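# Three arms: tip a gutter's ball into a roofed box

## Task

Get the ball out of the gutter it rests in and into the box that belongs to the same arm. The box has a roof and a single open side. Moving, raising, rotating or tilting the box beyond a small amount is a failure. Pouring the ball in from the gutter is allowed. If the ball drops noticeably below table-top height while no robot is holding it, the task fails. A gutter only holds the ball while its open end is higher; with the handle vertical, the ball rolls out. Arm bases in metres, with heading in degrees counter-clockwise from +x: arm1 at x=-1.78 y=-0.12 z=+0.95 heading +1; arm2 at x=+0.00 y=-0.08 z=+0.87 heading +89; arm3 at x=+1.78 y=+0.21 z=+0.94 heading +180. At the end, open the gripper and pull the arm away. The result counts only if it stays in place without a robot holding it. Knocking anything out of the work area, or placing it outside, is also a failure.

## Robot and tools

Robots: arm1, arm2 and arm3 are identical i2rt Big YAM arms. Each has six joints, a two-finger gripper and a wrist camera. With joints 1 and 6 at 0 and the hand level and pointing forward, the wrist camera sits on top of the hand and looks toward the fingertips. The hand reaches roughly 1.0 m from the joint-1 axis. The room cameras are cam_end_1, cam_end_2, cam_gap_1, cam_gap_2, cam_side and cam_top. The wrist cameras are arm1_cam_wrist, arm2_cam_wrist and arm3_cam_wrist.

Frame: there is one scene frame, with its origin on the floor and +z up. The arm base positions in the task are given in this frame. The hand point lies midway between the fingertips. The hand's z axis runs along the fingers, and the fingers open and close along its y axis.

Joints. All are absolute targets in radians, except the gripper, which is in metres. The value after ± is the tolerance for counting a joint as done.
- joint1_rad: -2.879 to 2.879, ±0.045. Turns the arm about its base. Positive is counter-clockwise seen from above. At 0 the arm extends along the base's heading.
- joint2_rad: 0 to 3.141, ±0.14. Shoulder. At 0 the upper arm points back, roughly level. Increasing it raises the arm and then swings it forward.
- joint3_rad: 0 to 3.019, ±0.09. Elbow. At 0 the forearm is folded onto the upper arm. Increasing it unfolds the arm.
- joint4_rad: -1.692 to 1.57, ±0.055. Hand pitch. Positive tilts the fingers up.
- joint5_rad: -1.57 to 1.57, ±0.03. Sideways hand swing. Positive goes to the arm's right.
- joint6_rad: -2.094 to 2.094, ±0.035. Hand roll. Positive is clockwise when viewed from behind the hand.
- gripper_m: 0 to 0.093, ±0.003. Gap between the fingertips. Each finger pad pushes with roughly 50 to 62 N at most, less on some grippers.

Joints move at different speeds, so the hand can sweep a wide arc between two postures. An action runs for at most 15 s.

Tools:
- execute_actions {"actions": [...], "cameras": [...]}. "actions" holds either one action object or nothing. An action maps robot names ("arm1", "arm2", "arm3") to {"joints": {name: value}}. The values are absolute targets, not offsets. Example: {"arm1": {"joints": {"gripper_m": 0.05}}, "arm2": {"joints": {"joint1_rad": 0.3}}}. All named motions start together but may finish at different times. A robot or joint you leave out may keep pushing toward an earlier target, and joint_status will not show this. If any key is unknown or any value is out of range, the whole call is rejected and nothing moves. "cameras" picks which images come back. Left out, null or ["all"] returns every camera; [] returns none; an unknown name rejects the call. An empty action list just reports the state and the images.
- wait {"seconds": 0 to 10}. Sends no new command and returns the state and images.
- zoom_image {"camera": name, "region": [x0, y0, x1, y1]}. The region is in pixels of that camera's latest full image, measured from its top-left corner, and is at most 504x504. It returns a closer, sharper view.
- finished_scene {"scene": n}. Closes the current scene for good and reports whether the task succeeded. Call it only once the ball stays in the box with the gripper open and the arm pulled back. Replying without any tool call ends everything.

Result lines:
- joint_positions: the joint values each robot reports.
- pictures: lists the cameras in the same order as the images.
- joint_status: how each commanded motion ended.
  - "off_target": the joint stopped short and may still be pushing.
  - "contact_stop": the joint stopped on contact. It drops its target and holds where it is.
  - "time_out": the joint did not finish in time. It may keep a target up to 0.375, 0.375, 0.113, 0.225, 0.075 or 0.3 rad (joints 1 to 6) from where it stopped, keep pushing, and carry on by itself if the path clears. To relieve the push, command its reported position.
  - "not_followed": a safety check against self-collision and arm-to-arm collision blocked that arm's joint targets. This also appears as a "joint command not followed" line, usually with "cause:". A gripper target in the same action still runs. The blocked targets may be retried with later actions, so send targets that pass.
  - "limit_stop_at_motor_heat": the arm stopped because a motor overheated. Send the target again afterwards.
- on_its_own: lists joints you did not command this call. Its "held at" gives the target a joint holds, not where the joint is.
- MOTOR HOT: a motor has reached 85 °C. At 100 °C an OVER-TEMPERATURE FAULT drops that arm until it cools.

A stop in one call skips your later motion calls in the same reply. A joint holding a load sags. A target very close to the current position may not move the joint.

Calibration: each camera comes with K, its distortion, image_wh and T_world_to_cam, which maps scene coordinates into the camera frame. Room cameras may be off by about 2.3° and 9 mm. Wrist camera poses are derived from the reported joints, so they can be less accurate.

Cautions: the arms keep pushing even after contact, and they can push hard. Never press two robots against each other, since that ends the run; hard hits are also risky. The collision check ignores fingers, gripper housings and wrist cameras. Prolonged pushing or holding a load heats the motors. Avoid dropping or slamming objects and knocking anything out of the work area. Keep the ball from rolling off the table, and do not bump the box. The simulation keeps running while you think, and the arms hold their last command meanwhile. Loose objects may occasionally get a brief push.

Each tool is called after "Call:" as name(argument=value, ...) on one line, values as JSON.

## Session

Call:
execute_actions(actions=[])

Scene clock: 0.00 s.
arm1.joint_positions: joint1_rad=-0.030 joint2_rad=+0.539 joint3_rad=+1.432 joint4_rad=-1.483 joint5_rad=-0.042 joint6_rad=-0.161 gripper_m=+0.094
arm1.joint_status: not commanded
arm1.hand: x=-1.5999 y=-0.1129 z=+1.4896 quat_wxyz=(-0.467, +0.078, -0.881, +0.024) (m; scene frame)
arm2.joint_positions: joint1_rad=+0.285 joint2_rad=+0.569 joint3_rad=+1.463 joint4_rad=-1.204 joint5_rad=-0.229 joint6_rad=-0.693 gripper_m=+0.094
arm2.joint_status: not commanded
arm2.hand: x=-0.0998 y=+0.1123 z=+1.4865 quat_wxyz=(-0.443, +0.787, -0.172, -0.392) (m; scene frame)
arm3.joint_positions: joint1_rad=+0.205 joint2_rad=+0.589 joint3_rad=+1.419 joint4_rad=-1.535 joint5_rad=+0.098 joint6_rad=+0.043 gripper_m=+0.094
arm3.joint_status: not commanded
arm3.hand: x=+1.5898 y=+0.1941 z=+1.4551 quat_wxyz=(+0.006, +0.906, +0.050, -0.420) (m; scene frame)
pictures: arm1_cam_wrist, arm2_cam_wrist, arm3_cam_wrist, cam_end_1, cam_end_2, cam_gap_1, cam_gap_2, cam_side, cam_top
Images, in order (width x height): arm1_cam_wrist 616x616, arm2_cam_wrist 616x616, arm3_cam_wrist 616x616, cam_end_1 504x504, cam_end_2 504x504, cam_gap_1 504x504, cam_gap_2 504x504, cam_side 504x504, cam_top 504x504.

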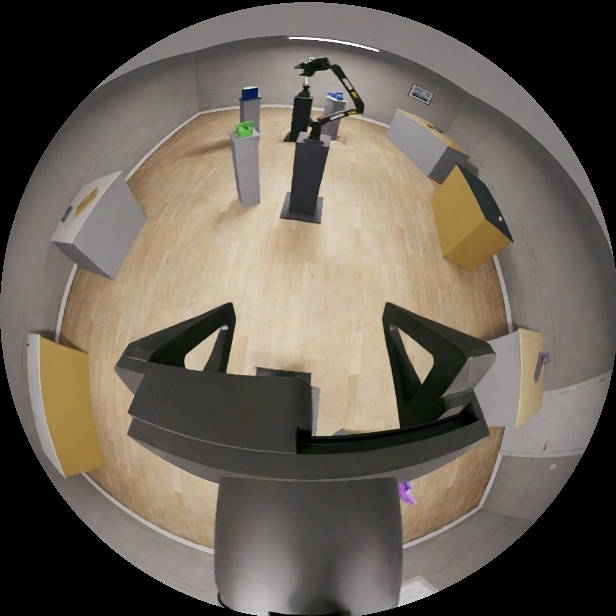

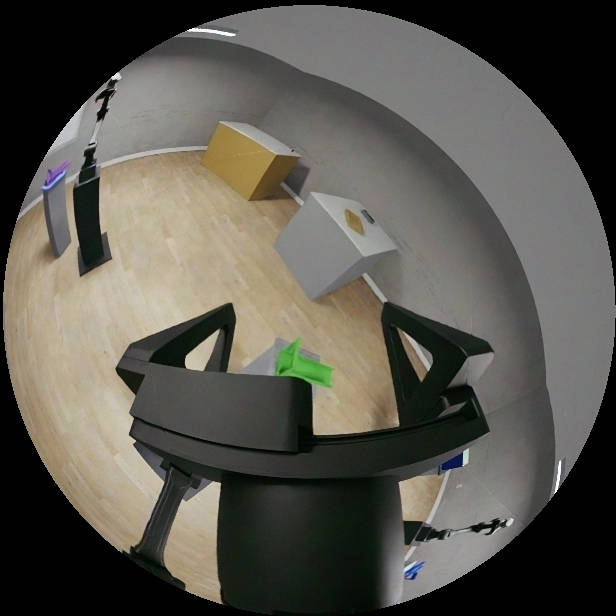

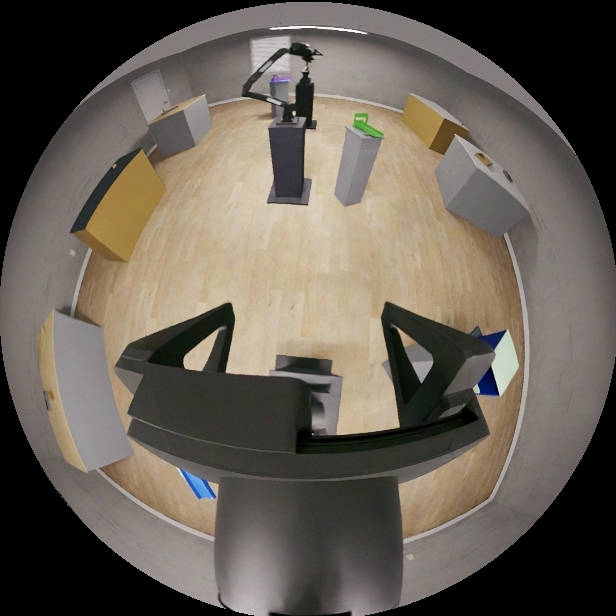

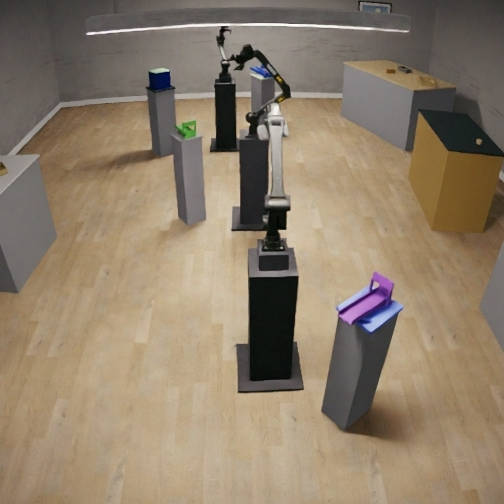

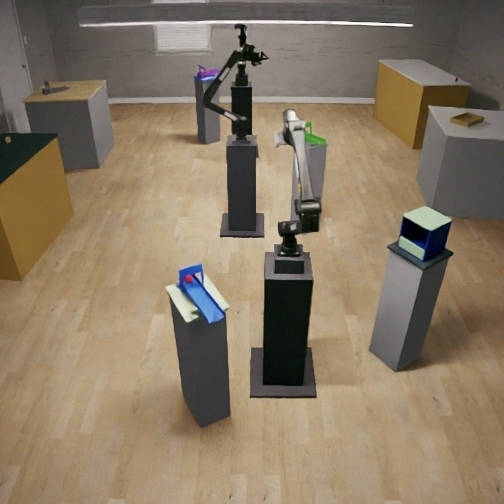

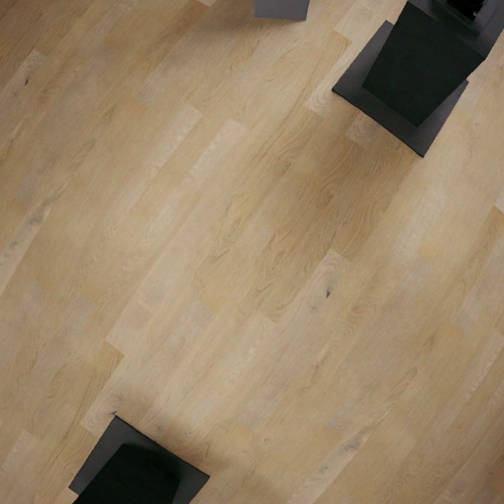

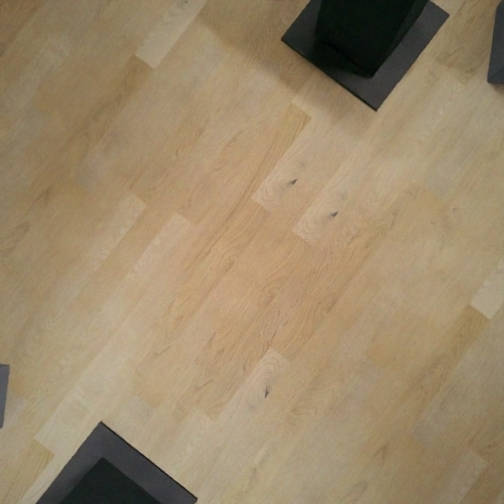

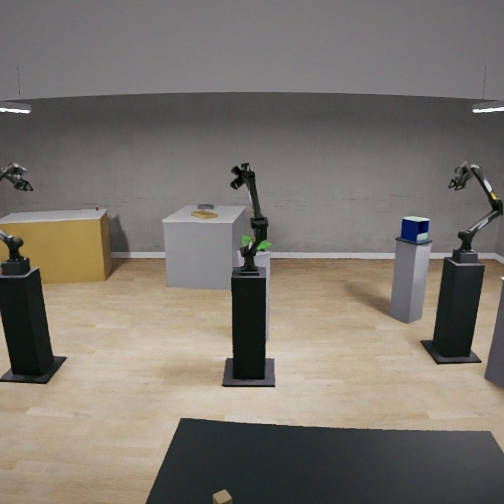

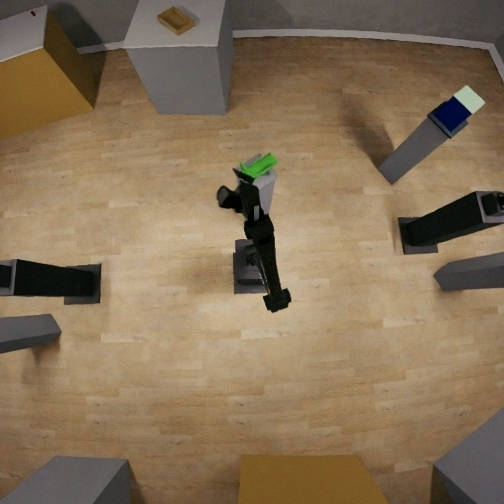

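Call:
zoom_image(camera="cam_end_2", region=[140, 240, 260, 340])

Call:
zoom_image(camera="cam_end_2", region=[370, 190, 480, 290])

Call:
zoom_image(camera="cam_end_1", region=[120, 50, 300, 170])

Call:
zoom_image(camera="cam_side", region=[370, 150, 504, 280])

Region (140, 240, 260, 340) of cam_end_2's 504x504 image, scaled by 4.200, with more detail than that image has.

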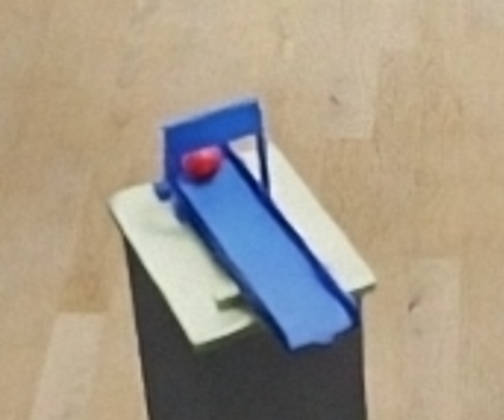

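Region (370, 190, 480, 290) of cam_end_2's 504x504 image, scaled by 4.582, with more detail than that image has; it fills the top 458 rows of this view, and the rest is white.

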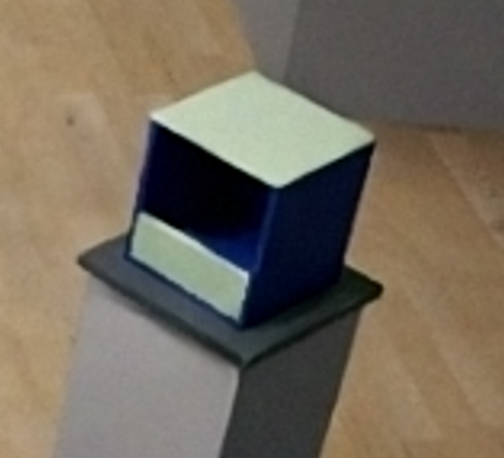

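Region (120, 50, 300, 170) of cam_end_1's 504x504 image, scaled by 2.800, with more detail than that image has.

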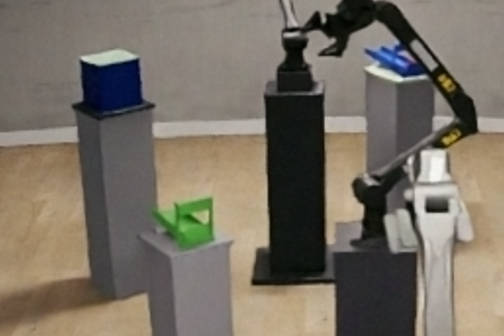

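Region (370, 150, 504, 280) of cam_side's 504x504 image, scaled by 3.761, with more detail than that image has; it fills the top 489 rows of this view, and the rest is white.

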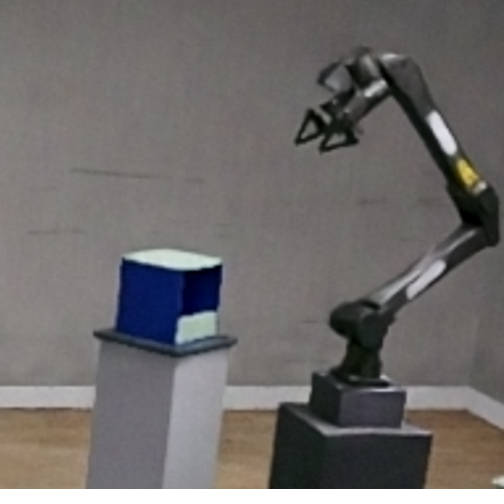

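Call:
execute_actions(actions=[{"arm3":{"joints":{"joint1_rad":1.9,"joint2_rad":1.41,"joint3_rad":1.49,"joint4_rad":-1.12,"joint5_rad":0,"joint6_rad":0}}}], cameras=["arm3_cam_wrist","cam_end_2","cam_side"])

Scene clock: 120.60 s.
arm1.joint_positions: joint1_rad=-0.030 joint2_rad=+0.539 joint3_rad=+1.432 joint4_rad=-1.483 joint5_rad=-0.042 joint6_rad=-0.161 gripper_m=+0.094
arm1.joint_status: not commanded
arm1.hand: x=-1.5999 y=-0.1129 z=+1.4896 quat_wxyz=(-0.467, +0.078, -0.881, +0.024) (m; scene frame)
arm2.joint_positions: joint1_rad=+0.285 joint2_rad=+0.569 joint3_rad=+1.463 joint4_rad=-1.204 joint5_rad=-0.229 joint6_rad=-0.693 gripper_m=+0.094
arm2.joint_status: not commanded
arm2.hand: x=-0.0998 y=+0.1123 z=+1.4865 quat_wxyz=(-0.443, +0.787, -0.172, -0.392) (m; scene frame)
arm3.joint_positions: joint1_rad=+1.898 joint2_rad=+1.425 joint3_rad=+1.473 joint4_rad=-1.126 joint5_rad=-0.001 joint6_rad=+0.005 gripper_m=+0.094
arm3.joint_status: all done
arm3.hand: x=+1.9467 y=-0.2903 z=+1.2518 quat_wxyz=(+0.199, +0.570, +0.785, -0.141) (m; scene frame)
pictures: arm3_cam_wrist, cam_end_2, cam_side
camera_calibration (this result's frames):
arm3_cam_wrist: T_world_to_cam=[[-0.952882, -0.303329, 0.00272733, 1.76436], [-0.299969, 0.943587, 0.140221, 0.682995], [-0.0451066, 0.132796, -0.990116, 1.4885], [0, 0, 0, 1]] pos_world=[1.95325, -0.30695, 1.37321]
Images, in order (width x height): arm3_cam_wrist 616x616, cam_end_2 504x504, cam_side 504x504.

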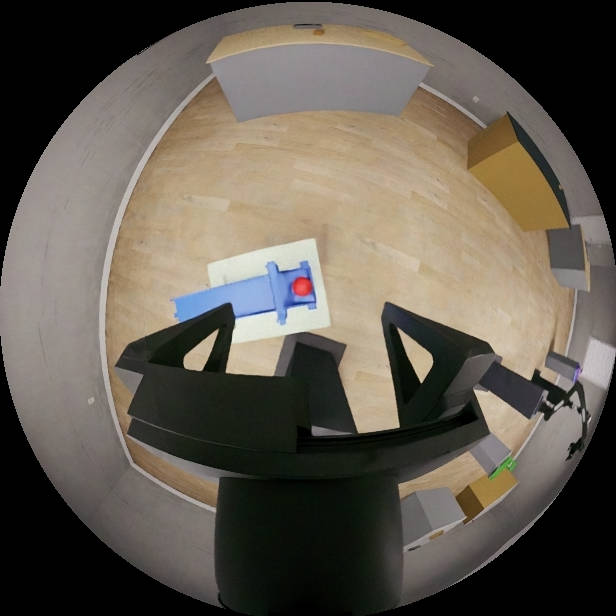

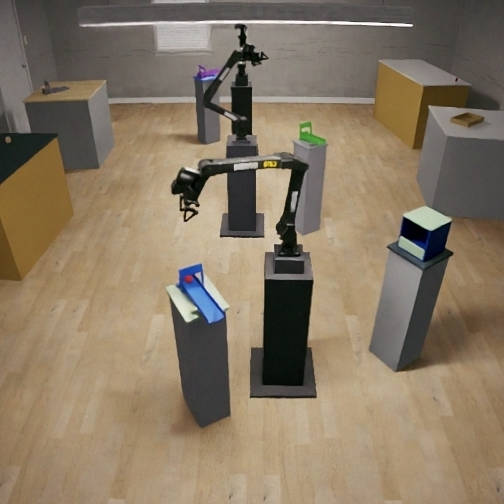

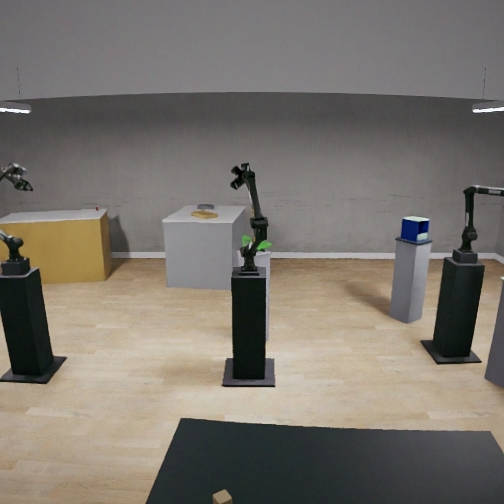

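Call:
zoom_image(camera="arm3_cam_wrist", region=[160, 220, 350, 360])

Region (160, 220, 350, 360) of arm3_cam_wrist's 616x616 image, scaled by 2.653, with more detail than that image has; it fills the top 371 rows of this view, and the rest is white.

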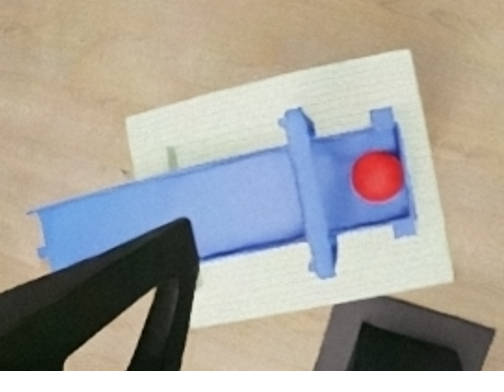

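Call:
zoom_image(camera="cam_end_2", region=[280, 105, 350, 165])

Call:
zoom_image(camera="cam_end_2", region=[155, 250, 245, 335])

Region (280, 105, 350, 165) of cam_end_2's 504x504 image, scaled by 7.200, with more detail than that image has; it fills the top 432 rows of this view, and the rest is white.

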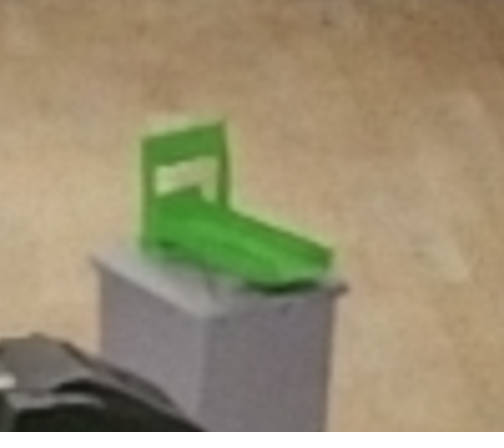

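Region (155, 250, 245, 335) of cam_end_2's 504x504 image, scaled by 5.600, with more detail than that image has.

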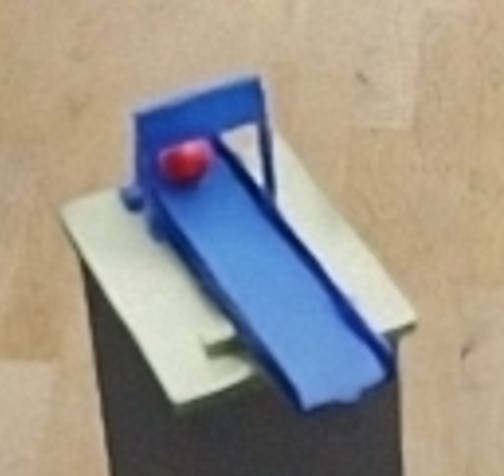

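Call:
execute_actions(actions=[{"arm3":{"joints":{"joint1_rad":2.02,"joint2_rad":1.0,"joint4_rad":-0.1}}}], cameras=[])

Call:
execute_actions(actions=[{"arm3":{"joints":{"joint3_rad":0.55}}}], cameras=["arm3_cam_wrist","cam_end_2"])

Scene clock: 242.20 s.
arm1.joint_positions: joint1_rad=-0.030 joint2_rad=+0.539 joint3_rad=+1.432 joint4_rad=-1.483 joint5_rad=-0.042 joint6_rad=-0.161 gripper_m=+0.094
arm1.joint_status: not commanded
arm1.hand: x=-1.5999 y=-0.1129 z=+1.4896 quat_wxyz=(-0.467, +0.078, -0.881, +0.024) (m; scene frame)
arm2.joint_positions: joint1_rad=+0.285 joint2_rad=+0.569 joint3_rad=+1.463 joint4_rad=-1.204 joint5_rad=-0.229 joint6_rad=-0.693 gripper_m=+0.094
arm2.joint_status: not commanded
arm2.hand: x=-0.0998 y=+0.1123 z=+1.4865 quat_wxyz=(-0.443, +0.787, -0.172, -0.392) (m; scene frame)
arm3.joint_positions: joint1_rad=+2.026 joint2_rad=+0.998 joint3_rad=+1.475 joint4_rad=-0.116 joint5_rad=-0.001 joint6_rad=+0.005 gripper_m=+0.094
arm3.joint_status: all done
arm3.hand: x=+1.9701 y=-0.1854 z=+1.6829 quat_wxyz=(+0.698, +0.305, +0.480, -0.435) (m; scene frame)
pictures: none
No camera images: the call's "cameras" was empty. Leave "cameras" out to get every camera's image.

Scene clock: 243.70 s.
arm1.joint_positions: joint1_rad=-0.030 joint2_rad=+0.539 joint3_rad=+1.432 joint4_rad=-1.483 joint5_rad=-0.042 joint6_rad=-0.161 gripper_m=+0.094
arm1.joint_status: not commanded
arm1.hand: x=-1.5999 y=-0.1129 z=+1.4896 quat_wxyz=(-0.467, +0.078, -0.881, +0.024) (m; scene frame)
arm2.joint_positions: joint1_rad=+0.285 joint2_rad=+0.569 joint3_rad=+1.463 joint4_rad=-1.204 joint5_rad=-0.229 joint6_rad=-0.693 gripper_m=+0.094
arm2.joint_status: not commanded
arm2.hand: x=-0.0998 y=+0.1123 z=+1.4865 quat_wxyz=(-0.443, +0.787, -0.172, -0.392) (m; scene frame)
arm3.joint_positions: joint1_rad=+2.026 joint2_rad=+1.003 joint3_rad=+0.558 joint4_rad=-0.104 joint5_rad=-0.001 joint6_rad=+0.005 gripper_m=+0.094
arm3.joint_status: all done
arm3.hand: x=+1.9657 y=-0.1728 z=+1.1285 quat_wxyz=(+0.416, +0.467, +0.737, -0.258) (m; scene frame)
pictures: arm3_cam_wrist, cam_end_2
camera_calibration (this result's frames):
arm3_cam_wrist: T_world_to_cam=[[-0.906872, -0.421383, -0.00446917, 1.71573], [-0.388475, 0.840067, -0.378648, 1.33681], [0.16331, -0.34165, -0.92553, 0.787107], [0, 0, 0, 1]] pos_world=[1.94672, -0.131117, 1.24234]
Images, in order (width x height): arm3_cam_wrist 616x616, cam_end_2 504x504.

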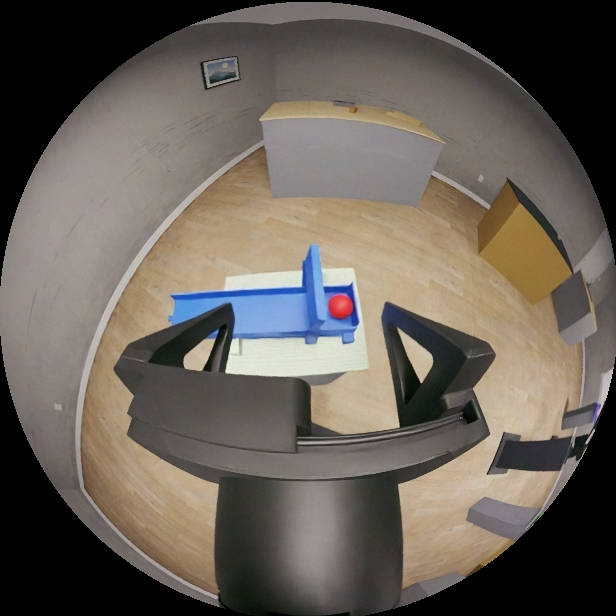

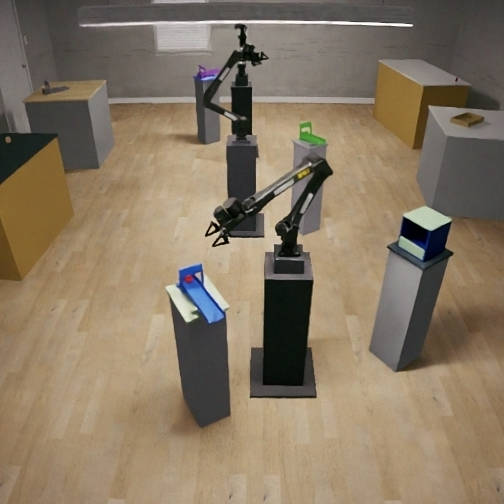

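Call:
zoom_image(camera="arm3_cam_wrist", region=[160, 230, 390, 390])

Region (160, 230, 390, 390) of arm3_cam_wrist's 616x616 image, scaled by 2.191, with more detail than that image has; it fills the top 351 rows of this view, and the rest is white.

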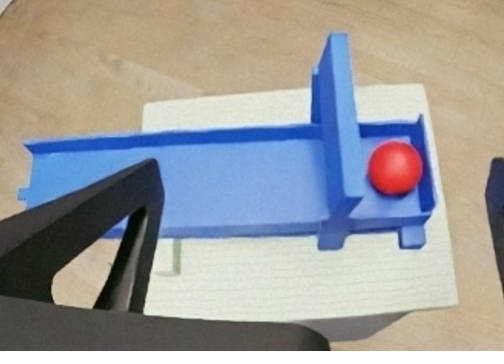

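Call:
execute_actions(actions=[{"arm3":{"joints":{"joint1_rad":1.958,"joint3_rad":1.448,"joint4_rad":-1.232,"joint5_rad":-0.12,"joint6_rad":-0.115,"gripper_m":0.06}}}], cameras=[])

Call:
execute_actions(actions=[{"arm3":{"joints":{"joint2_rad":1.786}}}], cameras=["arm3_cam_wrist","cam_end_2"])

Scene clock: 365.33 s.
arm1.joint_positions: joint1_rad=-0.030 joint2_rad=+0.539 joint3_rad=+1.432 joint4_rad=-1.483 joint5_rad=-0.042 joint6_rad=-0.161 gripper_m=+0.094
arm1.joint_status: not commanded
arm1.hand: x=-1.5999 y=-0.1129 z=+1.4896 quat_wxyz=(-0.467, +0.078, -0.881, +0.024) (m; scene frame)
arm2.joint_positions: joint1_rad=+0.285 joint2_rad=+0.569 joint3_rad=+1.463 joint4_rad=-1.204 joint5_rad=-0.229 joint6_rad=-0.693 gripper_m=+0.094
arm2.joint_status: not commanded
arm2.hand: x=-0.0998 y=+0.1123 z=+1.4865 quat_wxyz=(-0.443, +0.787, -0.172, -0.392) (m; scene frame)
arm3.joint_positions: joint1_rad=+1.967 joint2_rad=+0.998 joint3_rad=+1.395 joint4_rad=-1.222 joint5_rad=-0.117 joint6_rad=-0.108 gripper_m=+0.060
arm3.joint_status: all done
arm3.hand: x=+1.9458 y=-0.1409 z=+1.3888 quat_wxyz=(+0.324, +0.457, +0.809, -0.174) (m; scene frame)
pictures: none
No camera images: the call's "cameras" was empty. Leave "cameras" out to get every camera's image.

Scene clock: 366.90 s.
arm1.joint_positions: joint1_rad=-0.030 joint2_rad=+0.539 joint3_rad=+1.432 joint4_rad=-1.483 joint5_rad=-0.042 joint6_rad=-0.161 gripper_m=+0.094
arm1.joint_status: not commanded
arm1.hand: x=-1.5999 y=-0.1129 z=+1.4896 quat_wxyz=(-0.467, +0.078, -0.881, +0.024) (m; scene frame)
arm2.joint_positions: joint1_rad=+0.285 joint2_rad=+0.569 joint3_rad=+1.463 joint4_rad=-1.204 joint5_rad=-0.229 joint6_rad=-0.693 gripper_m=+0.094
arm2.joint_status: not commanded
arm2.hand: x=-0.0998 y=+0.1123 z=+1.4865 quat_wxyz=(-0.443, +0.787, -0.172, -0.392) (m; scene frame)
arm3.joint_positions: joint1_rad=+1.967 joint2_rad=+1.792 joint3_rad=+1.418 joint4_rad=-1.224 joint5_rad=-0.117 joint6_rad=-0.108 gripper_m=+0.060
arm3.joint_status: all done
arm3.hand: x=+1.9955 y=-0.2592 z=+1.0366 quat_wxyz=(+0.026, +0.511, +0.857, +0.055) (m; scene frame)
pictures: arm3_cam_wrist, cam_end_2
camera_calibration (this result's frames):
arm3_cam_wrist: T_world_to_cam=[[-0.875961, -0.469701, -0.109875, 1.74107], [-0.435559, 0.672251, 0.598637, 0.423507], [-0.207317, 0.57224, -0.793449, 1.50721], [0, 0, 0, 1]] pos_world=[2.02204, -0.329408, 1.13367]
Images, in order (width x height): arm3_cam_wrist 616x616, cam_end_2 504x504.

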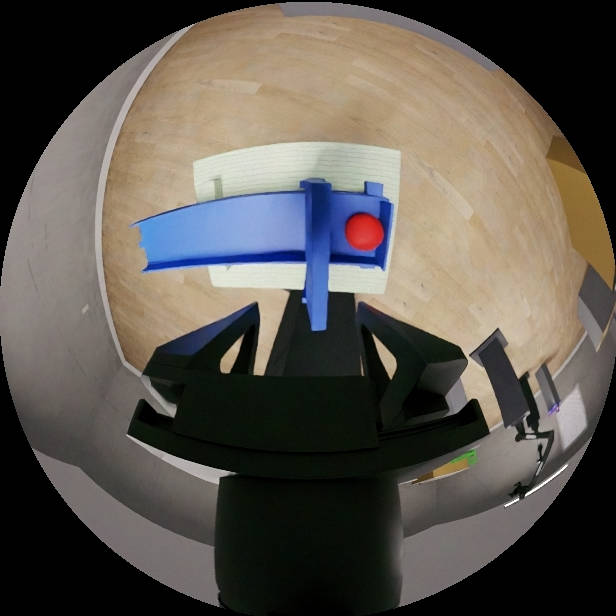

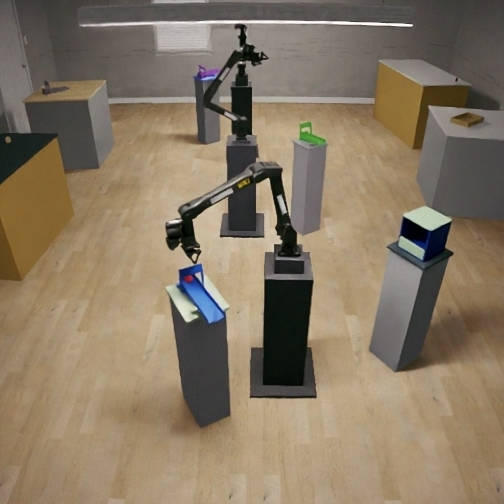

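Call:
execute_actions(actions=[{"arm3":{"joints":{"joint2_rad":1.864,"joint3_rad":1.33,"joint4_rad":-1.035}}}], cameras=["arm3_cam_wrist","cam_end_2"])

Scene clock: 398.80 s.
arm1.joint_positions: joint1_rad=-0.030 joint2_rad=+0.539 joint3_rad=+1.432 joint4_rad=-1.483 joint5_rad=-0.042 joint6_rad=-0.161 gripper_m=+0.094
arm1.joint_status: not commanded
arm1.hand: x=-1.5999 y=-0.1129 z=+1.4896 quat_wxyz=(-0.467, +0.078, -0.881, +0.024) (m; scene frame)
arm2.joint_positions: joint1_rad=+0.285 joint2_rad=+0.569 joint3_rad=+1.463 joint4_rad=-1.204 joint5_rad=-0.229 joint6_rad=-0.693 gripper_m=+0.094
arm2.joint_status: not commanded
arm2.hand: x=-0.0998 y=+0.1123 z=+1.4865 quat_wxyz=(-0.443, +0.787, -0.172, -0.392) (m; scene frame)
arm3.joint_positions: joint1_rad=+1.967 joint2_rad=+1.857 joint3_rad=+1.335 joint4_rad=-1.045 joint5_rad=-0.117 joint6_rad=-0.108 gripper_m=+0.060
arm3.joint_status: all done
arm3.hand: x=+1.9979 y=-0.2645 z=+0.9749 quat_wxyz=(+0.038, +0.510, +0.858, +0.046) (m; scene frame)
pictures: arm3_cam_wrist, cam_end_2
camera_calibration (this result's frames):
arm3_cam_wrist: T_world_to_cam=[[-0.874759, -0.472649, -0.106765, 1.72765], [-0.442221, 0.688642, 0.574641, 0.506095], [-0.198081, 0.549887, -0.811411, 1.45496], [0, 0, 0, 1]] pos_world=[2.02328, -0.332007, 1.0742]
Images, in order (width x height): arm3_cam_wrist 616x616, cam_end_2 504x504.

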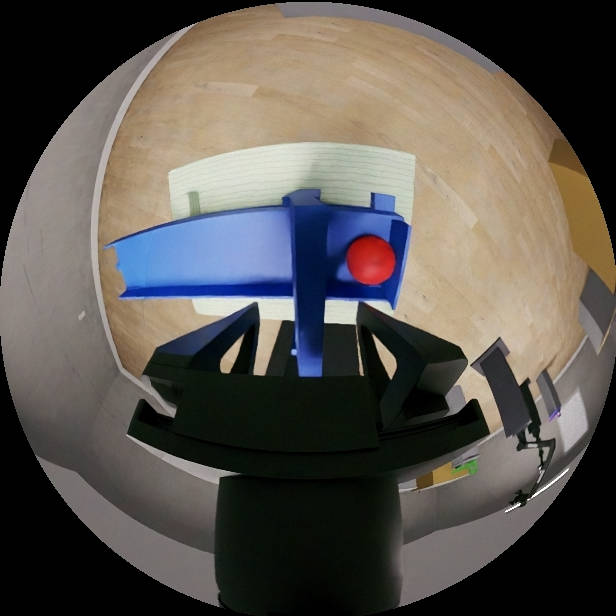

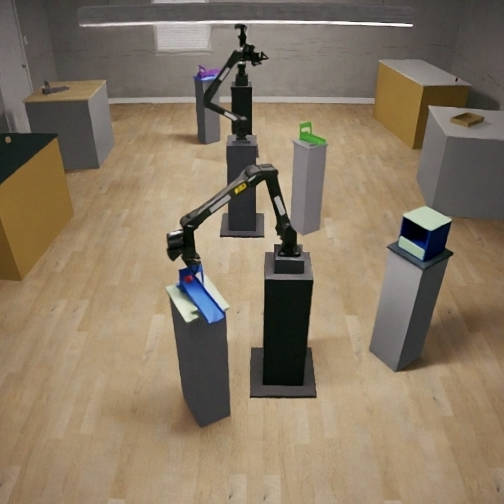

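Call:
execute_actions(actions=[{"arm3":{"joints":{"joint2_rad":1.888}}}], cameras=["arm3_cam_wrist"])

Scene clock: 404.20 s.
arm1.joint_positions: joint1_rad=-0.030 joint2_rad=+0.539 joint3_rad=+1.432 joint4_rad=-1.483 joint5_rad=-0.042 joint6_rad=-0.161 gripper_m=+0.094
arm1.joint_status: not commanded
arm1.hand: x=-1.5999 y=-0.1129 z=+1.4896 quat_wxyz=(-0.467, +0.078, -0.881, +0.024) (m; scene frame)
arm2.joint_positions: joint1_rad=+0.285 joint2_rad=+0.569 joint3_rad=+1.463 joint4_rad=-1.204 joint5_rad=-0.229 joint6_rad=-0.693 gripper_m=+0.094
arm2.joint_status: not commanded
arm2.hand: x=-0.0998 y=+0.1123 z=+1.4865 quat_wxyz=(-0.443, +0.787, -0.172, -0.392) (m; scene frame)
arm3.joint_positions: joint1_rad=+1.967 joint2_rad=+1.857 joint3_rad=+1.335 joint4_rad=-1.045 joint5_rad=-0.117 joint6_rad=-0.108 gripper_m=+0.060
arm3.joint_status: all done
arm3.hand: x=+1.9979 y=-0.2645 z=+0.9749 quat_wxyz=(+0.038, +0.510, +0.858, +0.046) (m; scene frame)
pictures: arm3_cam_wrist
camera_calibration (this result's frames):
arm3_cam_wrist: T_world_to_cam=[[-0.874759, -0.472649, -0.106765, 1.72765], [-0.442221, 0.688642, 0.574641, 0.506095], [-0.198081, 0.549887, -0.811411, 1.45496], [0, 0, 0, 1]] pos_world=[2.02328, -0.332007, 1.0742]
Images, in order (width x height): arm3_cam_wrist 616x616.

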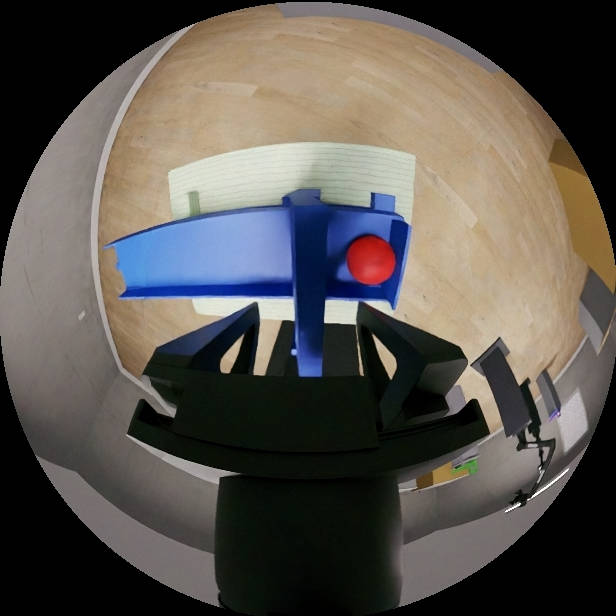

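Call:
execute_actions(actions=[{"arm3":{"joints":{"joint2_rad":1.91}}}], cameras=["arm3_cam_wrist"])

Scene clock: 428.63 s.
arm1.joint_positions: joint1_rad=-0.030 joint2_rad=+0.539 joint3_rad=+1.432 joint4_rad=-1.483 joint5_rad=-0.042 joint6_rad=-0.161 gripper_m=+0.094
arm1.joint_status: not commanded
arm1.hand: x=-1.5999 y=-0.1129 z=+1.4896 quat_wxyz=(-0.467, +0.078, -0.881, +0.024) (m; scene frame)
arm2.joint_positions: joint1_rad=+0.285 joint2_rad=+0.569 joint3_rad=+1.463 joint4_rad=-1.204 joint5_rad=-0.229 joint6_rad=-0.693 gripper_m=+0.094
arm2.joint_status: not commanded
arm2.hand: x=-0.0998 y=+0.1123 z=+1.4865 quat_wxyz=(-0.443, +0.787, -0.172, -0.392) (m; scene frame)
arm3.joint_positions: joint1_rad=+1.967 joint2_rad=+1.887 joint3_rad=+1.335 joint4_rad=-1.045 joint5_rad=-0.117 joint6_rad=-0.108 gripper_m=+0.060
arm3.joint_status: all done
arm3.hand: x=+1.9968 y=-0.2618 z=+0.9600 quat_wxyz=(+0.026, +0.511, +0.857, +0.055) (m; scene frame)
pictures: arm3_cam_wrist
camera_calibration (this result's frames):
arm3_cam_wrist: T_world_to_cam=[[-0.875946, -0.469739, -0.109836, 1.73248], [-0.435645, 0.672463, 0.598337, 0.472231], [-0.207202, 0.57196, -0.793681, 1.44808], [0, 0, 0, 1]] pos_world=[2.02333, -0.331989, 1.05705]
Images, in order (width x height): arm3_cam_wrist 616x616.

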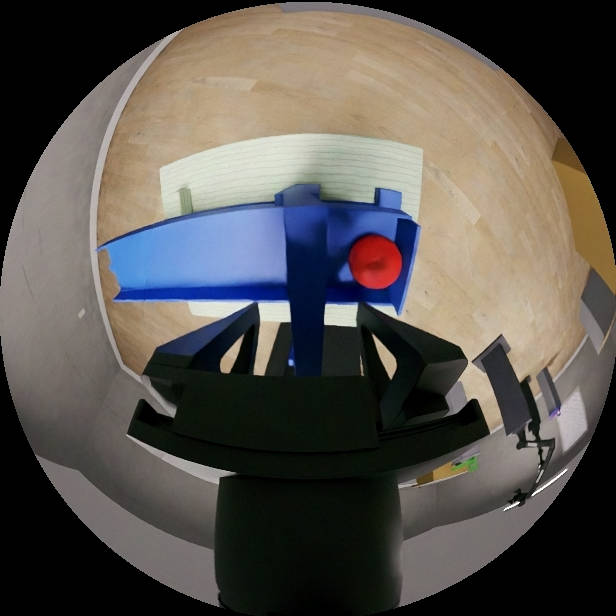

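Call:
execute_actions(actions=[{"arm3":{"joints":{"gripper_m":0.0}}}], cameras=["arm3_cam_wrist","cam_end_2"])

Scene clock: 432.37 s.
arm1.joint_positions: joint1_rad=-0.030 joint2_rad=+0.539 joint3_rad=+1.432 joint4_rad=-1.483 joint5_rad=-0.042 joint6_rad=-0.161 gripper_m=+0.094
arm1.joint_status: not commanded
arm1.hand: x=-1.5999 y=-0.1129 z=+1.4896 quat_wxyz=(-0.467, +0.078, -0.881, +0.024) (m; scene frame)
arm2.joint_positions: joint1_rad=+0.285 joint2_rad=+0.569 joint3_rad=+1.463 joint4_rad=-1.204 joint5_rad=-0.229 joint6_rad=-0.693 gripper_m=+0.094
arm2.joint_status: not commanded
arm2.hand: x=-0.0998 y=+0.1123 z=+1.4865 quat_wxyz=(-0.443, +0.787, -0.172, -0.392) (m; scene frame)
arm3.joint_positions: joint1_rad=+1.966 joint2_rad=+1.883 joint3_rad=+1.335 joint4_rad=-1.047 joint5_rad=-0.141 joint6_rad=-0.117 gripper_m=+0.012
arm3.joint_status: gripper_m off_target (ended at +0.012, target +0.000)
arm3.hand: x=+1.9999 y=-0.2606 z=+0.9626 quat_wxyz=(+0.035, +0.507, +0.859, +0.064) (m; scene frame)
pictures: arm3_cam_wrist, cam_end_2
camera_calibration (this result's frames):
arm3_cam_wrist: T_world_to_cam=[[-0.869747, -0.475141, -0.13335, 1.74484], [-0.454527, 0.666018, 0.591459, 0.513922], [-0.192213, 0.575031, -0.795232, 1.42249], [0, 0, 0, 1]] pos_world=[2.02458, -0.331211, 1.05992]
Images, in order (width x height): arm3_cam_wrist 616x616, cam_end_2 504x504.

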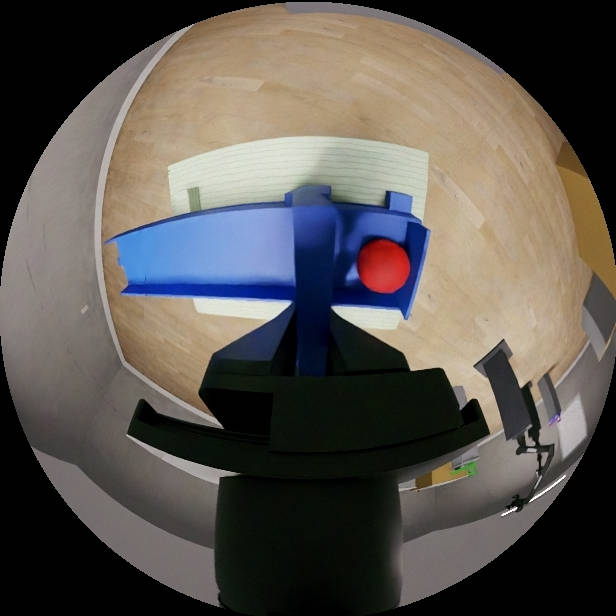

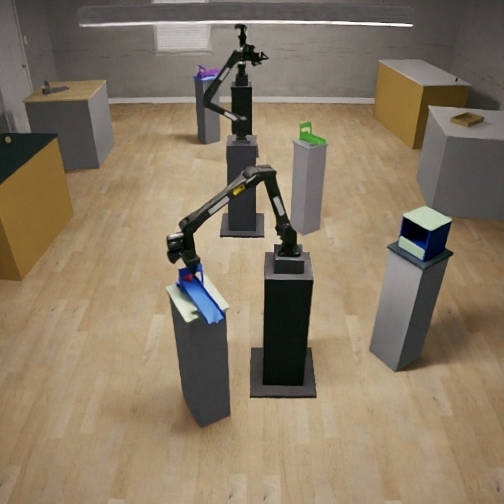

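Call:
execute_actions(actions=[{"arm3":{"joints":{"joint2_rad":1.76,"joint4_rad":-1.16}}}], cameras=[])

Call:
execute_actions(actions=[{"arm3":{"joints":{"joint2_rad":1.62,"joint4_rad":-1.28,"joint5_rad":-0.42}}}], cameras=["arm3_cam_wrist","cam_end_2"])

Scene clock: 444.87 s.
arm1.joint_positions: joint1_rad=-0.030 joint2_rad=+0.539 joint3_rad=+1.432 joint4_rad=-1.483 joint5_rad=-0.042 joint6_rad=-0.161 gripper_m=+0.094
arm1.joint_status: not commanded
arm1.hand: x=-1.5999 y=-0.1129 z=+1.4896 quat_wxyz=(-0.467, +0.078, -0.881, +0.024) (m; scene frame)
arm2.joint_positions: joint1_rad=+0.285 joint2_rad=+0.569 joint3_rad=+1.463 joint4_rad=-1.204 joint5_rad=-0.229 joint6_rad=-0.693 gripper_m=+0.094
arm2.joint_status: not commanded
arm2.hand: x=-0.0998 y=+0.1123 z=+1.4865 quat_wxyz=(-0.443, +0.787, -0.172, -0.392) (m; scene frame)
arm3.joint_positions: joint1_rad=+1.966 joint2_rad=+1.774 joint3_rad=+1.332 joint4_rad=-1.151 joint5_rad=-0.120 joint6_rad=-0.113 gripper_m=+0.011
arm3.joint_status: all done
arm3.hand: x=+1.9893 y=-0.2446 z=+1.0152 quat_wxyz=(+0.028, +0.509, +0.858, +0.055) (m; scene frame)
pictures: none
No camera images: the call's "cameras" was empty. Leave "cameras" out to get every camera's image.

Scene clock: 446.23 s.
arm1.joint_positions: joint1_rad=-0.030 joint2_rad=+0.539 joint3_rad=+1.432 joint4_rad=-1.483 joint5_rad=-0.042 joint6_rad=-0.161 gripper_m=+0.094
arm1.joint_status: not commanded
arm1.hand: x=-1.5999 y=-0.1129 z=+1.4896 quat_wxyz=(-0.467, +0.078, -0.881, +0.024) (m; scene frame)
arm2.joint_positions: joint1_rad=+0.285 joint2_rad=+0.569 joint3_rad=+1.463 joint4_rad=-1.204 joint5_rad=-0.229 joint6_rad=-0.693 gripper_m=+0.094
arm2.joint_status: not commanded
arm2.hand: x=-0.0998 y=+0.1123 z=+1.4865 quat_wxyz=(-0.443, +0.787, -0.172, -0.392) (m; scene frame)
arm3.joint_positions: joint1_rad=+1.966 joint2_rad=+1.616 joint3_rad=+1.327 joint4_rad=-1.272 joint5_rad=-0.412 joint6_rad=-0.113 gripper_m=+0.011
arm3.joint_status: all done
arm3.hand: x=+2.0227 y=-0.1991 z=+1.1006 quat_wxyz=(+0.128, +0.498, +0.842, +0.161) (m; scene frame)
pictures: arm3_cam_wrist, cam_end_2
camera_calibration (this result's frames):
arm3_cam_wrist: T_world_to_cam=[[-0.803326, -0.450881, -0.389068, 1.96418], [-0.595259, 0.627971, 0.501317, 0.777968], [0.0182891, 0.634317, -0.772857, 1.06262], [0, 0, 0, 1]] pos_world=[2.02153, -0.276969, 1.19544]
Images, in order (width x height): arm3_cam_wrist 616x616, cam_end_2 504x504.

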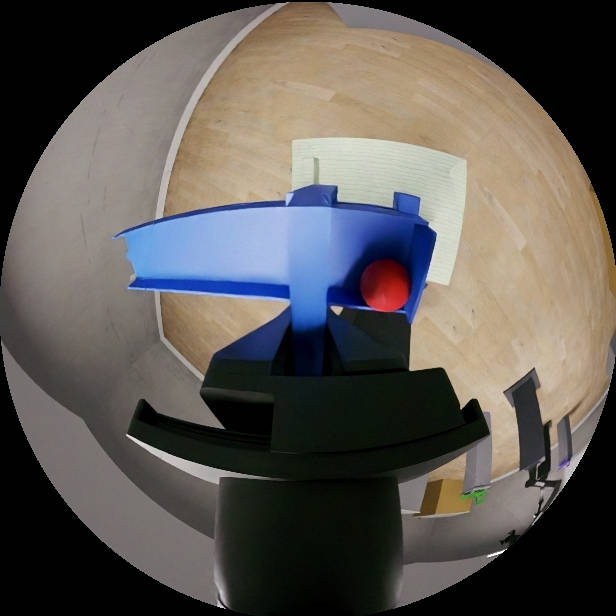

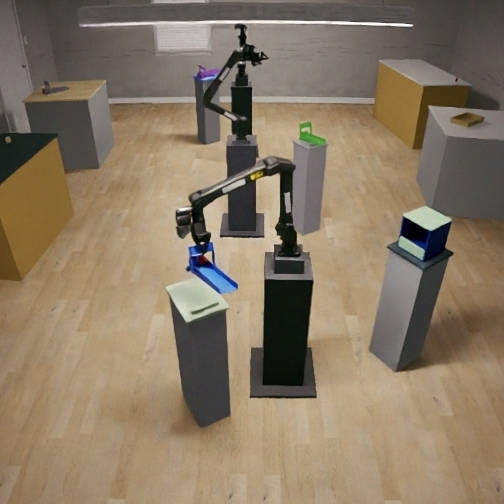

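Call:
execute_actions(actions=[{"arm3":{"joints":{"joint2_rad":1.0,"joint6_rad":0.3}}}], cameras=[])

Call:
execute_actions(actions=[{"arm3":{"joints":{"joint6_rad":1.57}}}], cameras=["arm3_cam_wrist","cam_end_2"])

Scene clock: 497.90 s.
arm1.joint_positions: joint1_rad=-0.030 joint2_rad=+0.539 joint3_rad=+1.432 joint4_rad=-1.483 joint5_rad=-0.042 joint6_rad=-0.161 gripper_m=+0.094
arm1.joint_status: not commanded
arm1.hand: x=-1.5999 y=-0.1129 z=+1.4896 quat_wxyz=(-0.467, +0.078, -0.881, +0.024) (m; scene frame)
arm2.joint_positions: joint1_rad=+0.285 joint2_rad=+0.569 joint3_rad=+1.463 joint4_rad=-1.204 joint5_rad=-0.229 joint6_rad=-0.693 gripper_m=+0.094
arm2.joint_status: not commanded
arm2.hand: x=-0.0998 y=+0.1123 z=+1.4865 quat_wxyz=(-0.443, +0.787, -0.172, -0.392) (m; scene frame)
arm3.joint_positions: joint1_rad=+1.966 joint2_rad=+1.006 joint3_rad=+1.321 joint4_rad=-1.280 joint5_rad=-0.415 joint6_rad=+0.292 gripper_m=+0.011
arm3.joint_status: all done
arm3.hand: x=+1.9832 y=-0.1032 z=+1.3503 quat_wxyz=(+0.349, +0.582, +0.732, +0.053) (m; scene frame)
pictures: none
No camera images: the call's "cameras" was empty. Leave "cameras" out to get every camera's image.

Scene clock: 499.90 s.
arm1.joint_positions: joint1_rad=-0.030 joint2_rad=+0.539 joint3_rad=+1.432 joint4_rad=-1.483 joint5_rad=-0.042 joint6_rad=-0.161 gripper_m=+0.094
arm1.joint_status: not commanded
arm1.hand: x=-1.5999 y=-0.1129 z=+1.4896 quat_wxyz=(-0.467, +0.078, -0.881, +0.024) (m; scene frame)
arm2.joint_positions: joint1_rad=+0.285 joint2_rad=+0.569 joint3_rad=+1.463 joint4_rad=-1.204 joint5_rad=-0.229 joint6_rad=-0.693 gripper_m=+0.094
arm2.joint_status: not commanded
arm2.hand: x=-0.0998 y=+0.1123 z=+1.4865 quat_wxyz=(-0.443, +0.787, -0.172, -0.392) (m; scene frame)
arm3.joint_positions: joint1_rad=+1.966 joint2_rad=+1.006 joint3_rad=+1.321 joint4_rad=-1.280 joint5_rad=-0.415 joint6_rad=+1.565 gripper_m=+0.011
arm3.joint_status: all done
arm3.hand: x=+1.9832 y=-0.1032 z=+1.3503 quat_wxyz=(+0.249, +0.904, +0.243, +0.250) (m; scene frame)
pictures: arm3_cam_wrist, cam_end_2
camera_calibration (this result's frames):
arm3_cam_wrist: T_world_to_cam=[[-0.318163, 0.763534, -0.56195, 1.46947], [0.274718, 0.641573, 0.716181, -1.44495], [0.90736, 0.0734846, -0.413881, -1.11031], [0, 0, 0, 1]] pos_world=[1.87193, -0.113362, 1.40108]
Images, in order (width x height): arm3_cam_wrist 616x616, cam_end_2 504x504.

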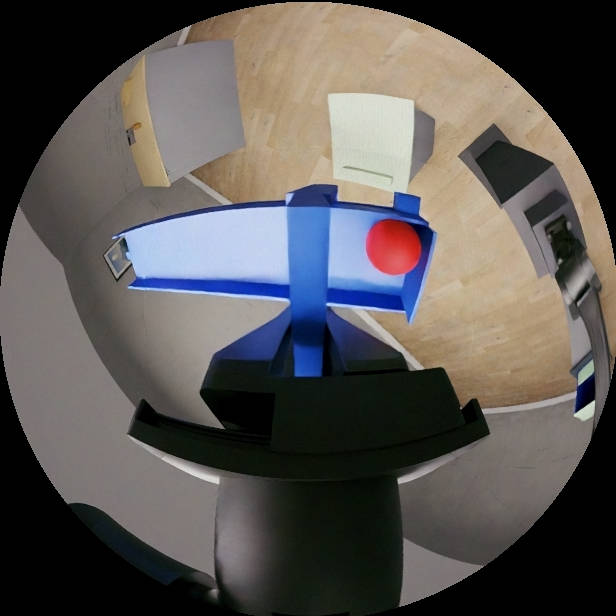

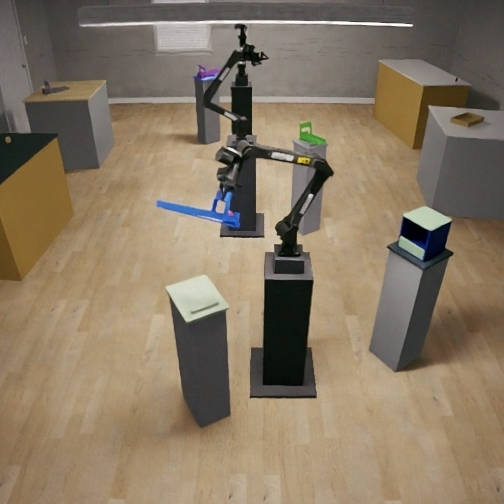

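Call:
execute_actions(actions=[{"arm3":{"joints":{"joint1_rad":-1.40,"joint5_rad":0.0}}}], cameras=["arm3_cam_wrist","cam_end_2","cam_side"])

Scene clock: 513.47 s.
arm1.joint_positions: joint1_rad=-0.030 joint2_rad=+0.539 joint3_rad=+1.432 joint4_rad=-1.483 joint5_rad=-0.042 joint6_rad=-0.161 gripper_m=+0.094
arm1.joint_status: not commanded
arm1.hand: x=-1.5999 y=-0.1129 z=+1.4896 quat_wxyz=(-0.467, +0.078, -0.881, +0.024) (m; scene frame)
arm2.joint_positions: joint1_rad=+0.285 joint2_rad=+0.569 joint3_rad=+1.463 joint4_rad=-1.204 joint5_rad=-0.229 joint6_rad=-0.693 gripper_m=+0.094
arm2.joint_status: not commanded
arm2.hand: x=-0.0998 y=+0.1123 z=+1.4865 quat_wxyz=(-0.443, +0.787, -0.172, -0.392) (m; scene frame)
arm3.joint_positions: joint1_rad=-1.393 joint2_rad=+1.006 joint3_rad=+1.321 joint4_rad=-1.280 joint5_rad=+0.000 joint6_rad=+1.567 gripper_m=+0.011
arm3.joint_status: all done
arm3.hand: x=+1.7147 y=+0.5887 z=+1.3378 quat_wxyz=(+0.024, +0.084, -0.951, -0.297) (m; scene frame)
pictures: arm3_cam_wrist, cam_end_2, cam_side
camera_calibration (this result's frames):
arm3_cam_wrist: T_world_to_cam=[[0.143155, -0.81626, -0.559667, 0.984721], [-0.739075, -0.464269, 0.48808, 0.888324], [-0.658236, 0.343765, -0.66974, 1.94497], [0, 0, 0, 1]] pos_world=[1.79582, 0.547598, 1.42017]
Images, in order (width x height): arm3_cam_wrist 616x616, cam_end_2 504x504, cam_side 504x504.

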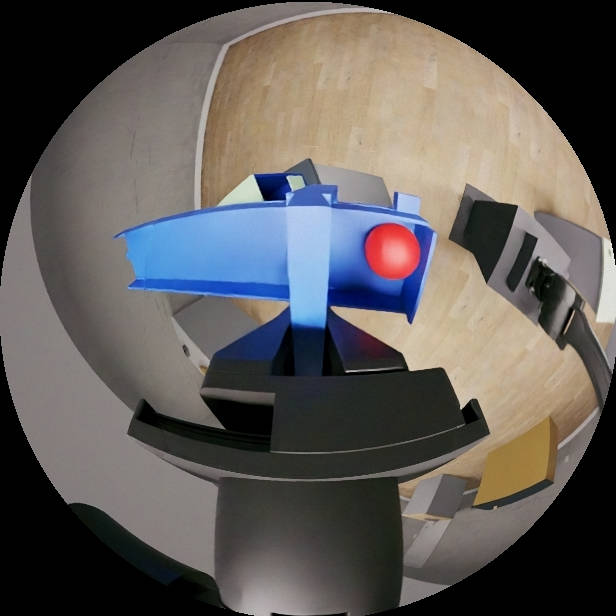

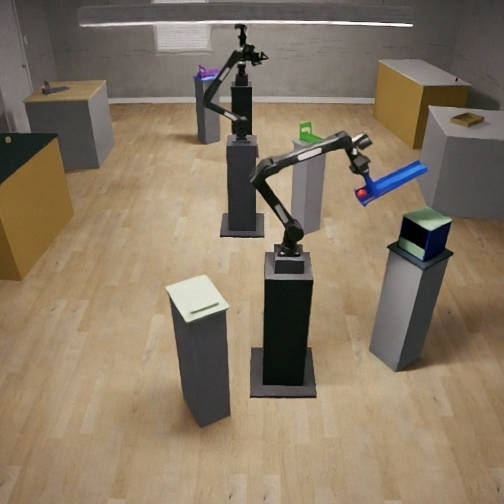

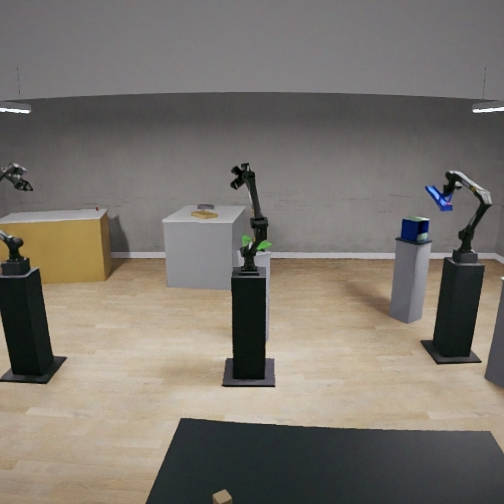

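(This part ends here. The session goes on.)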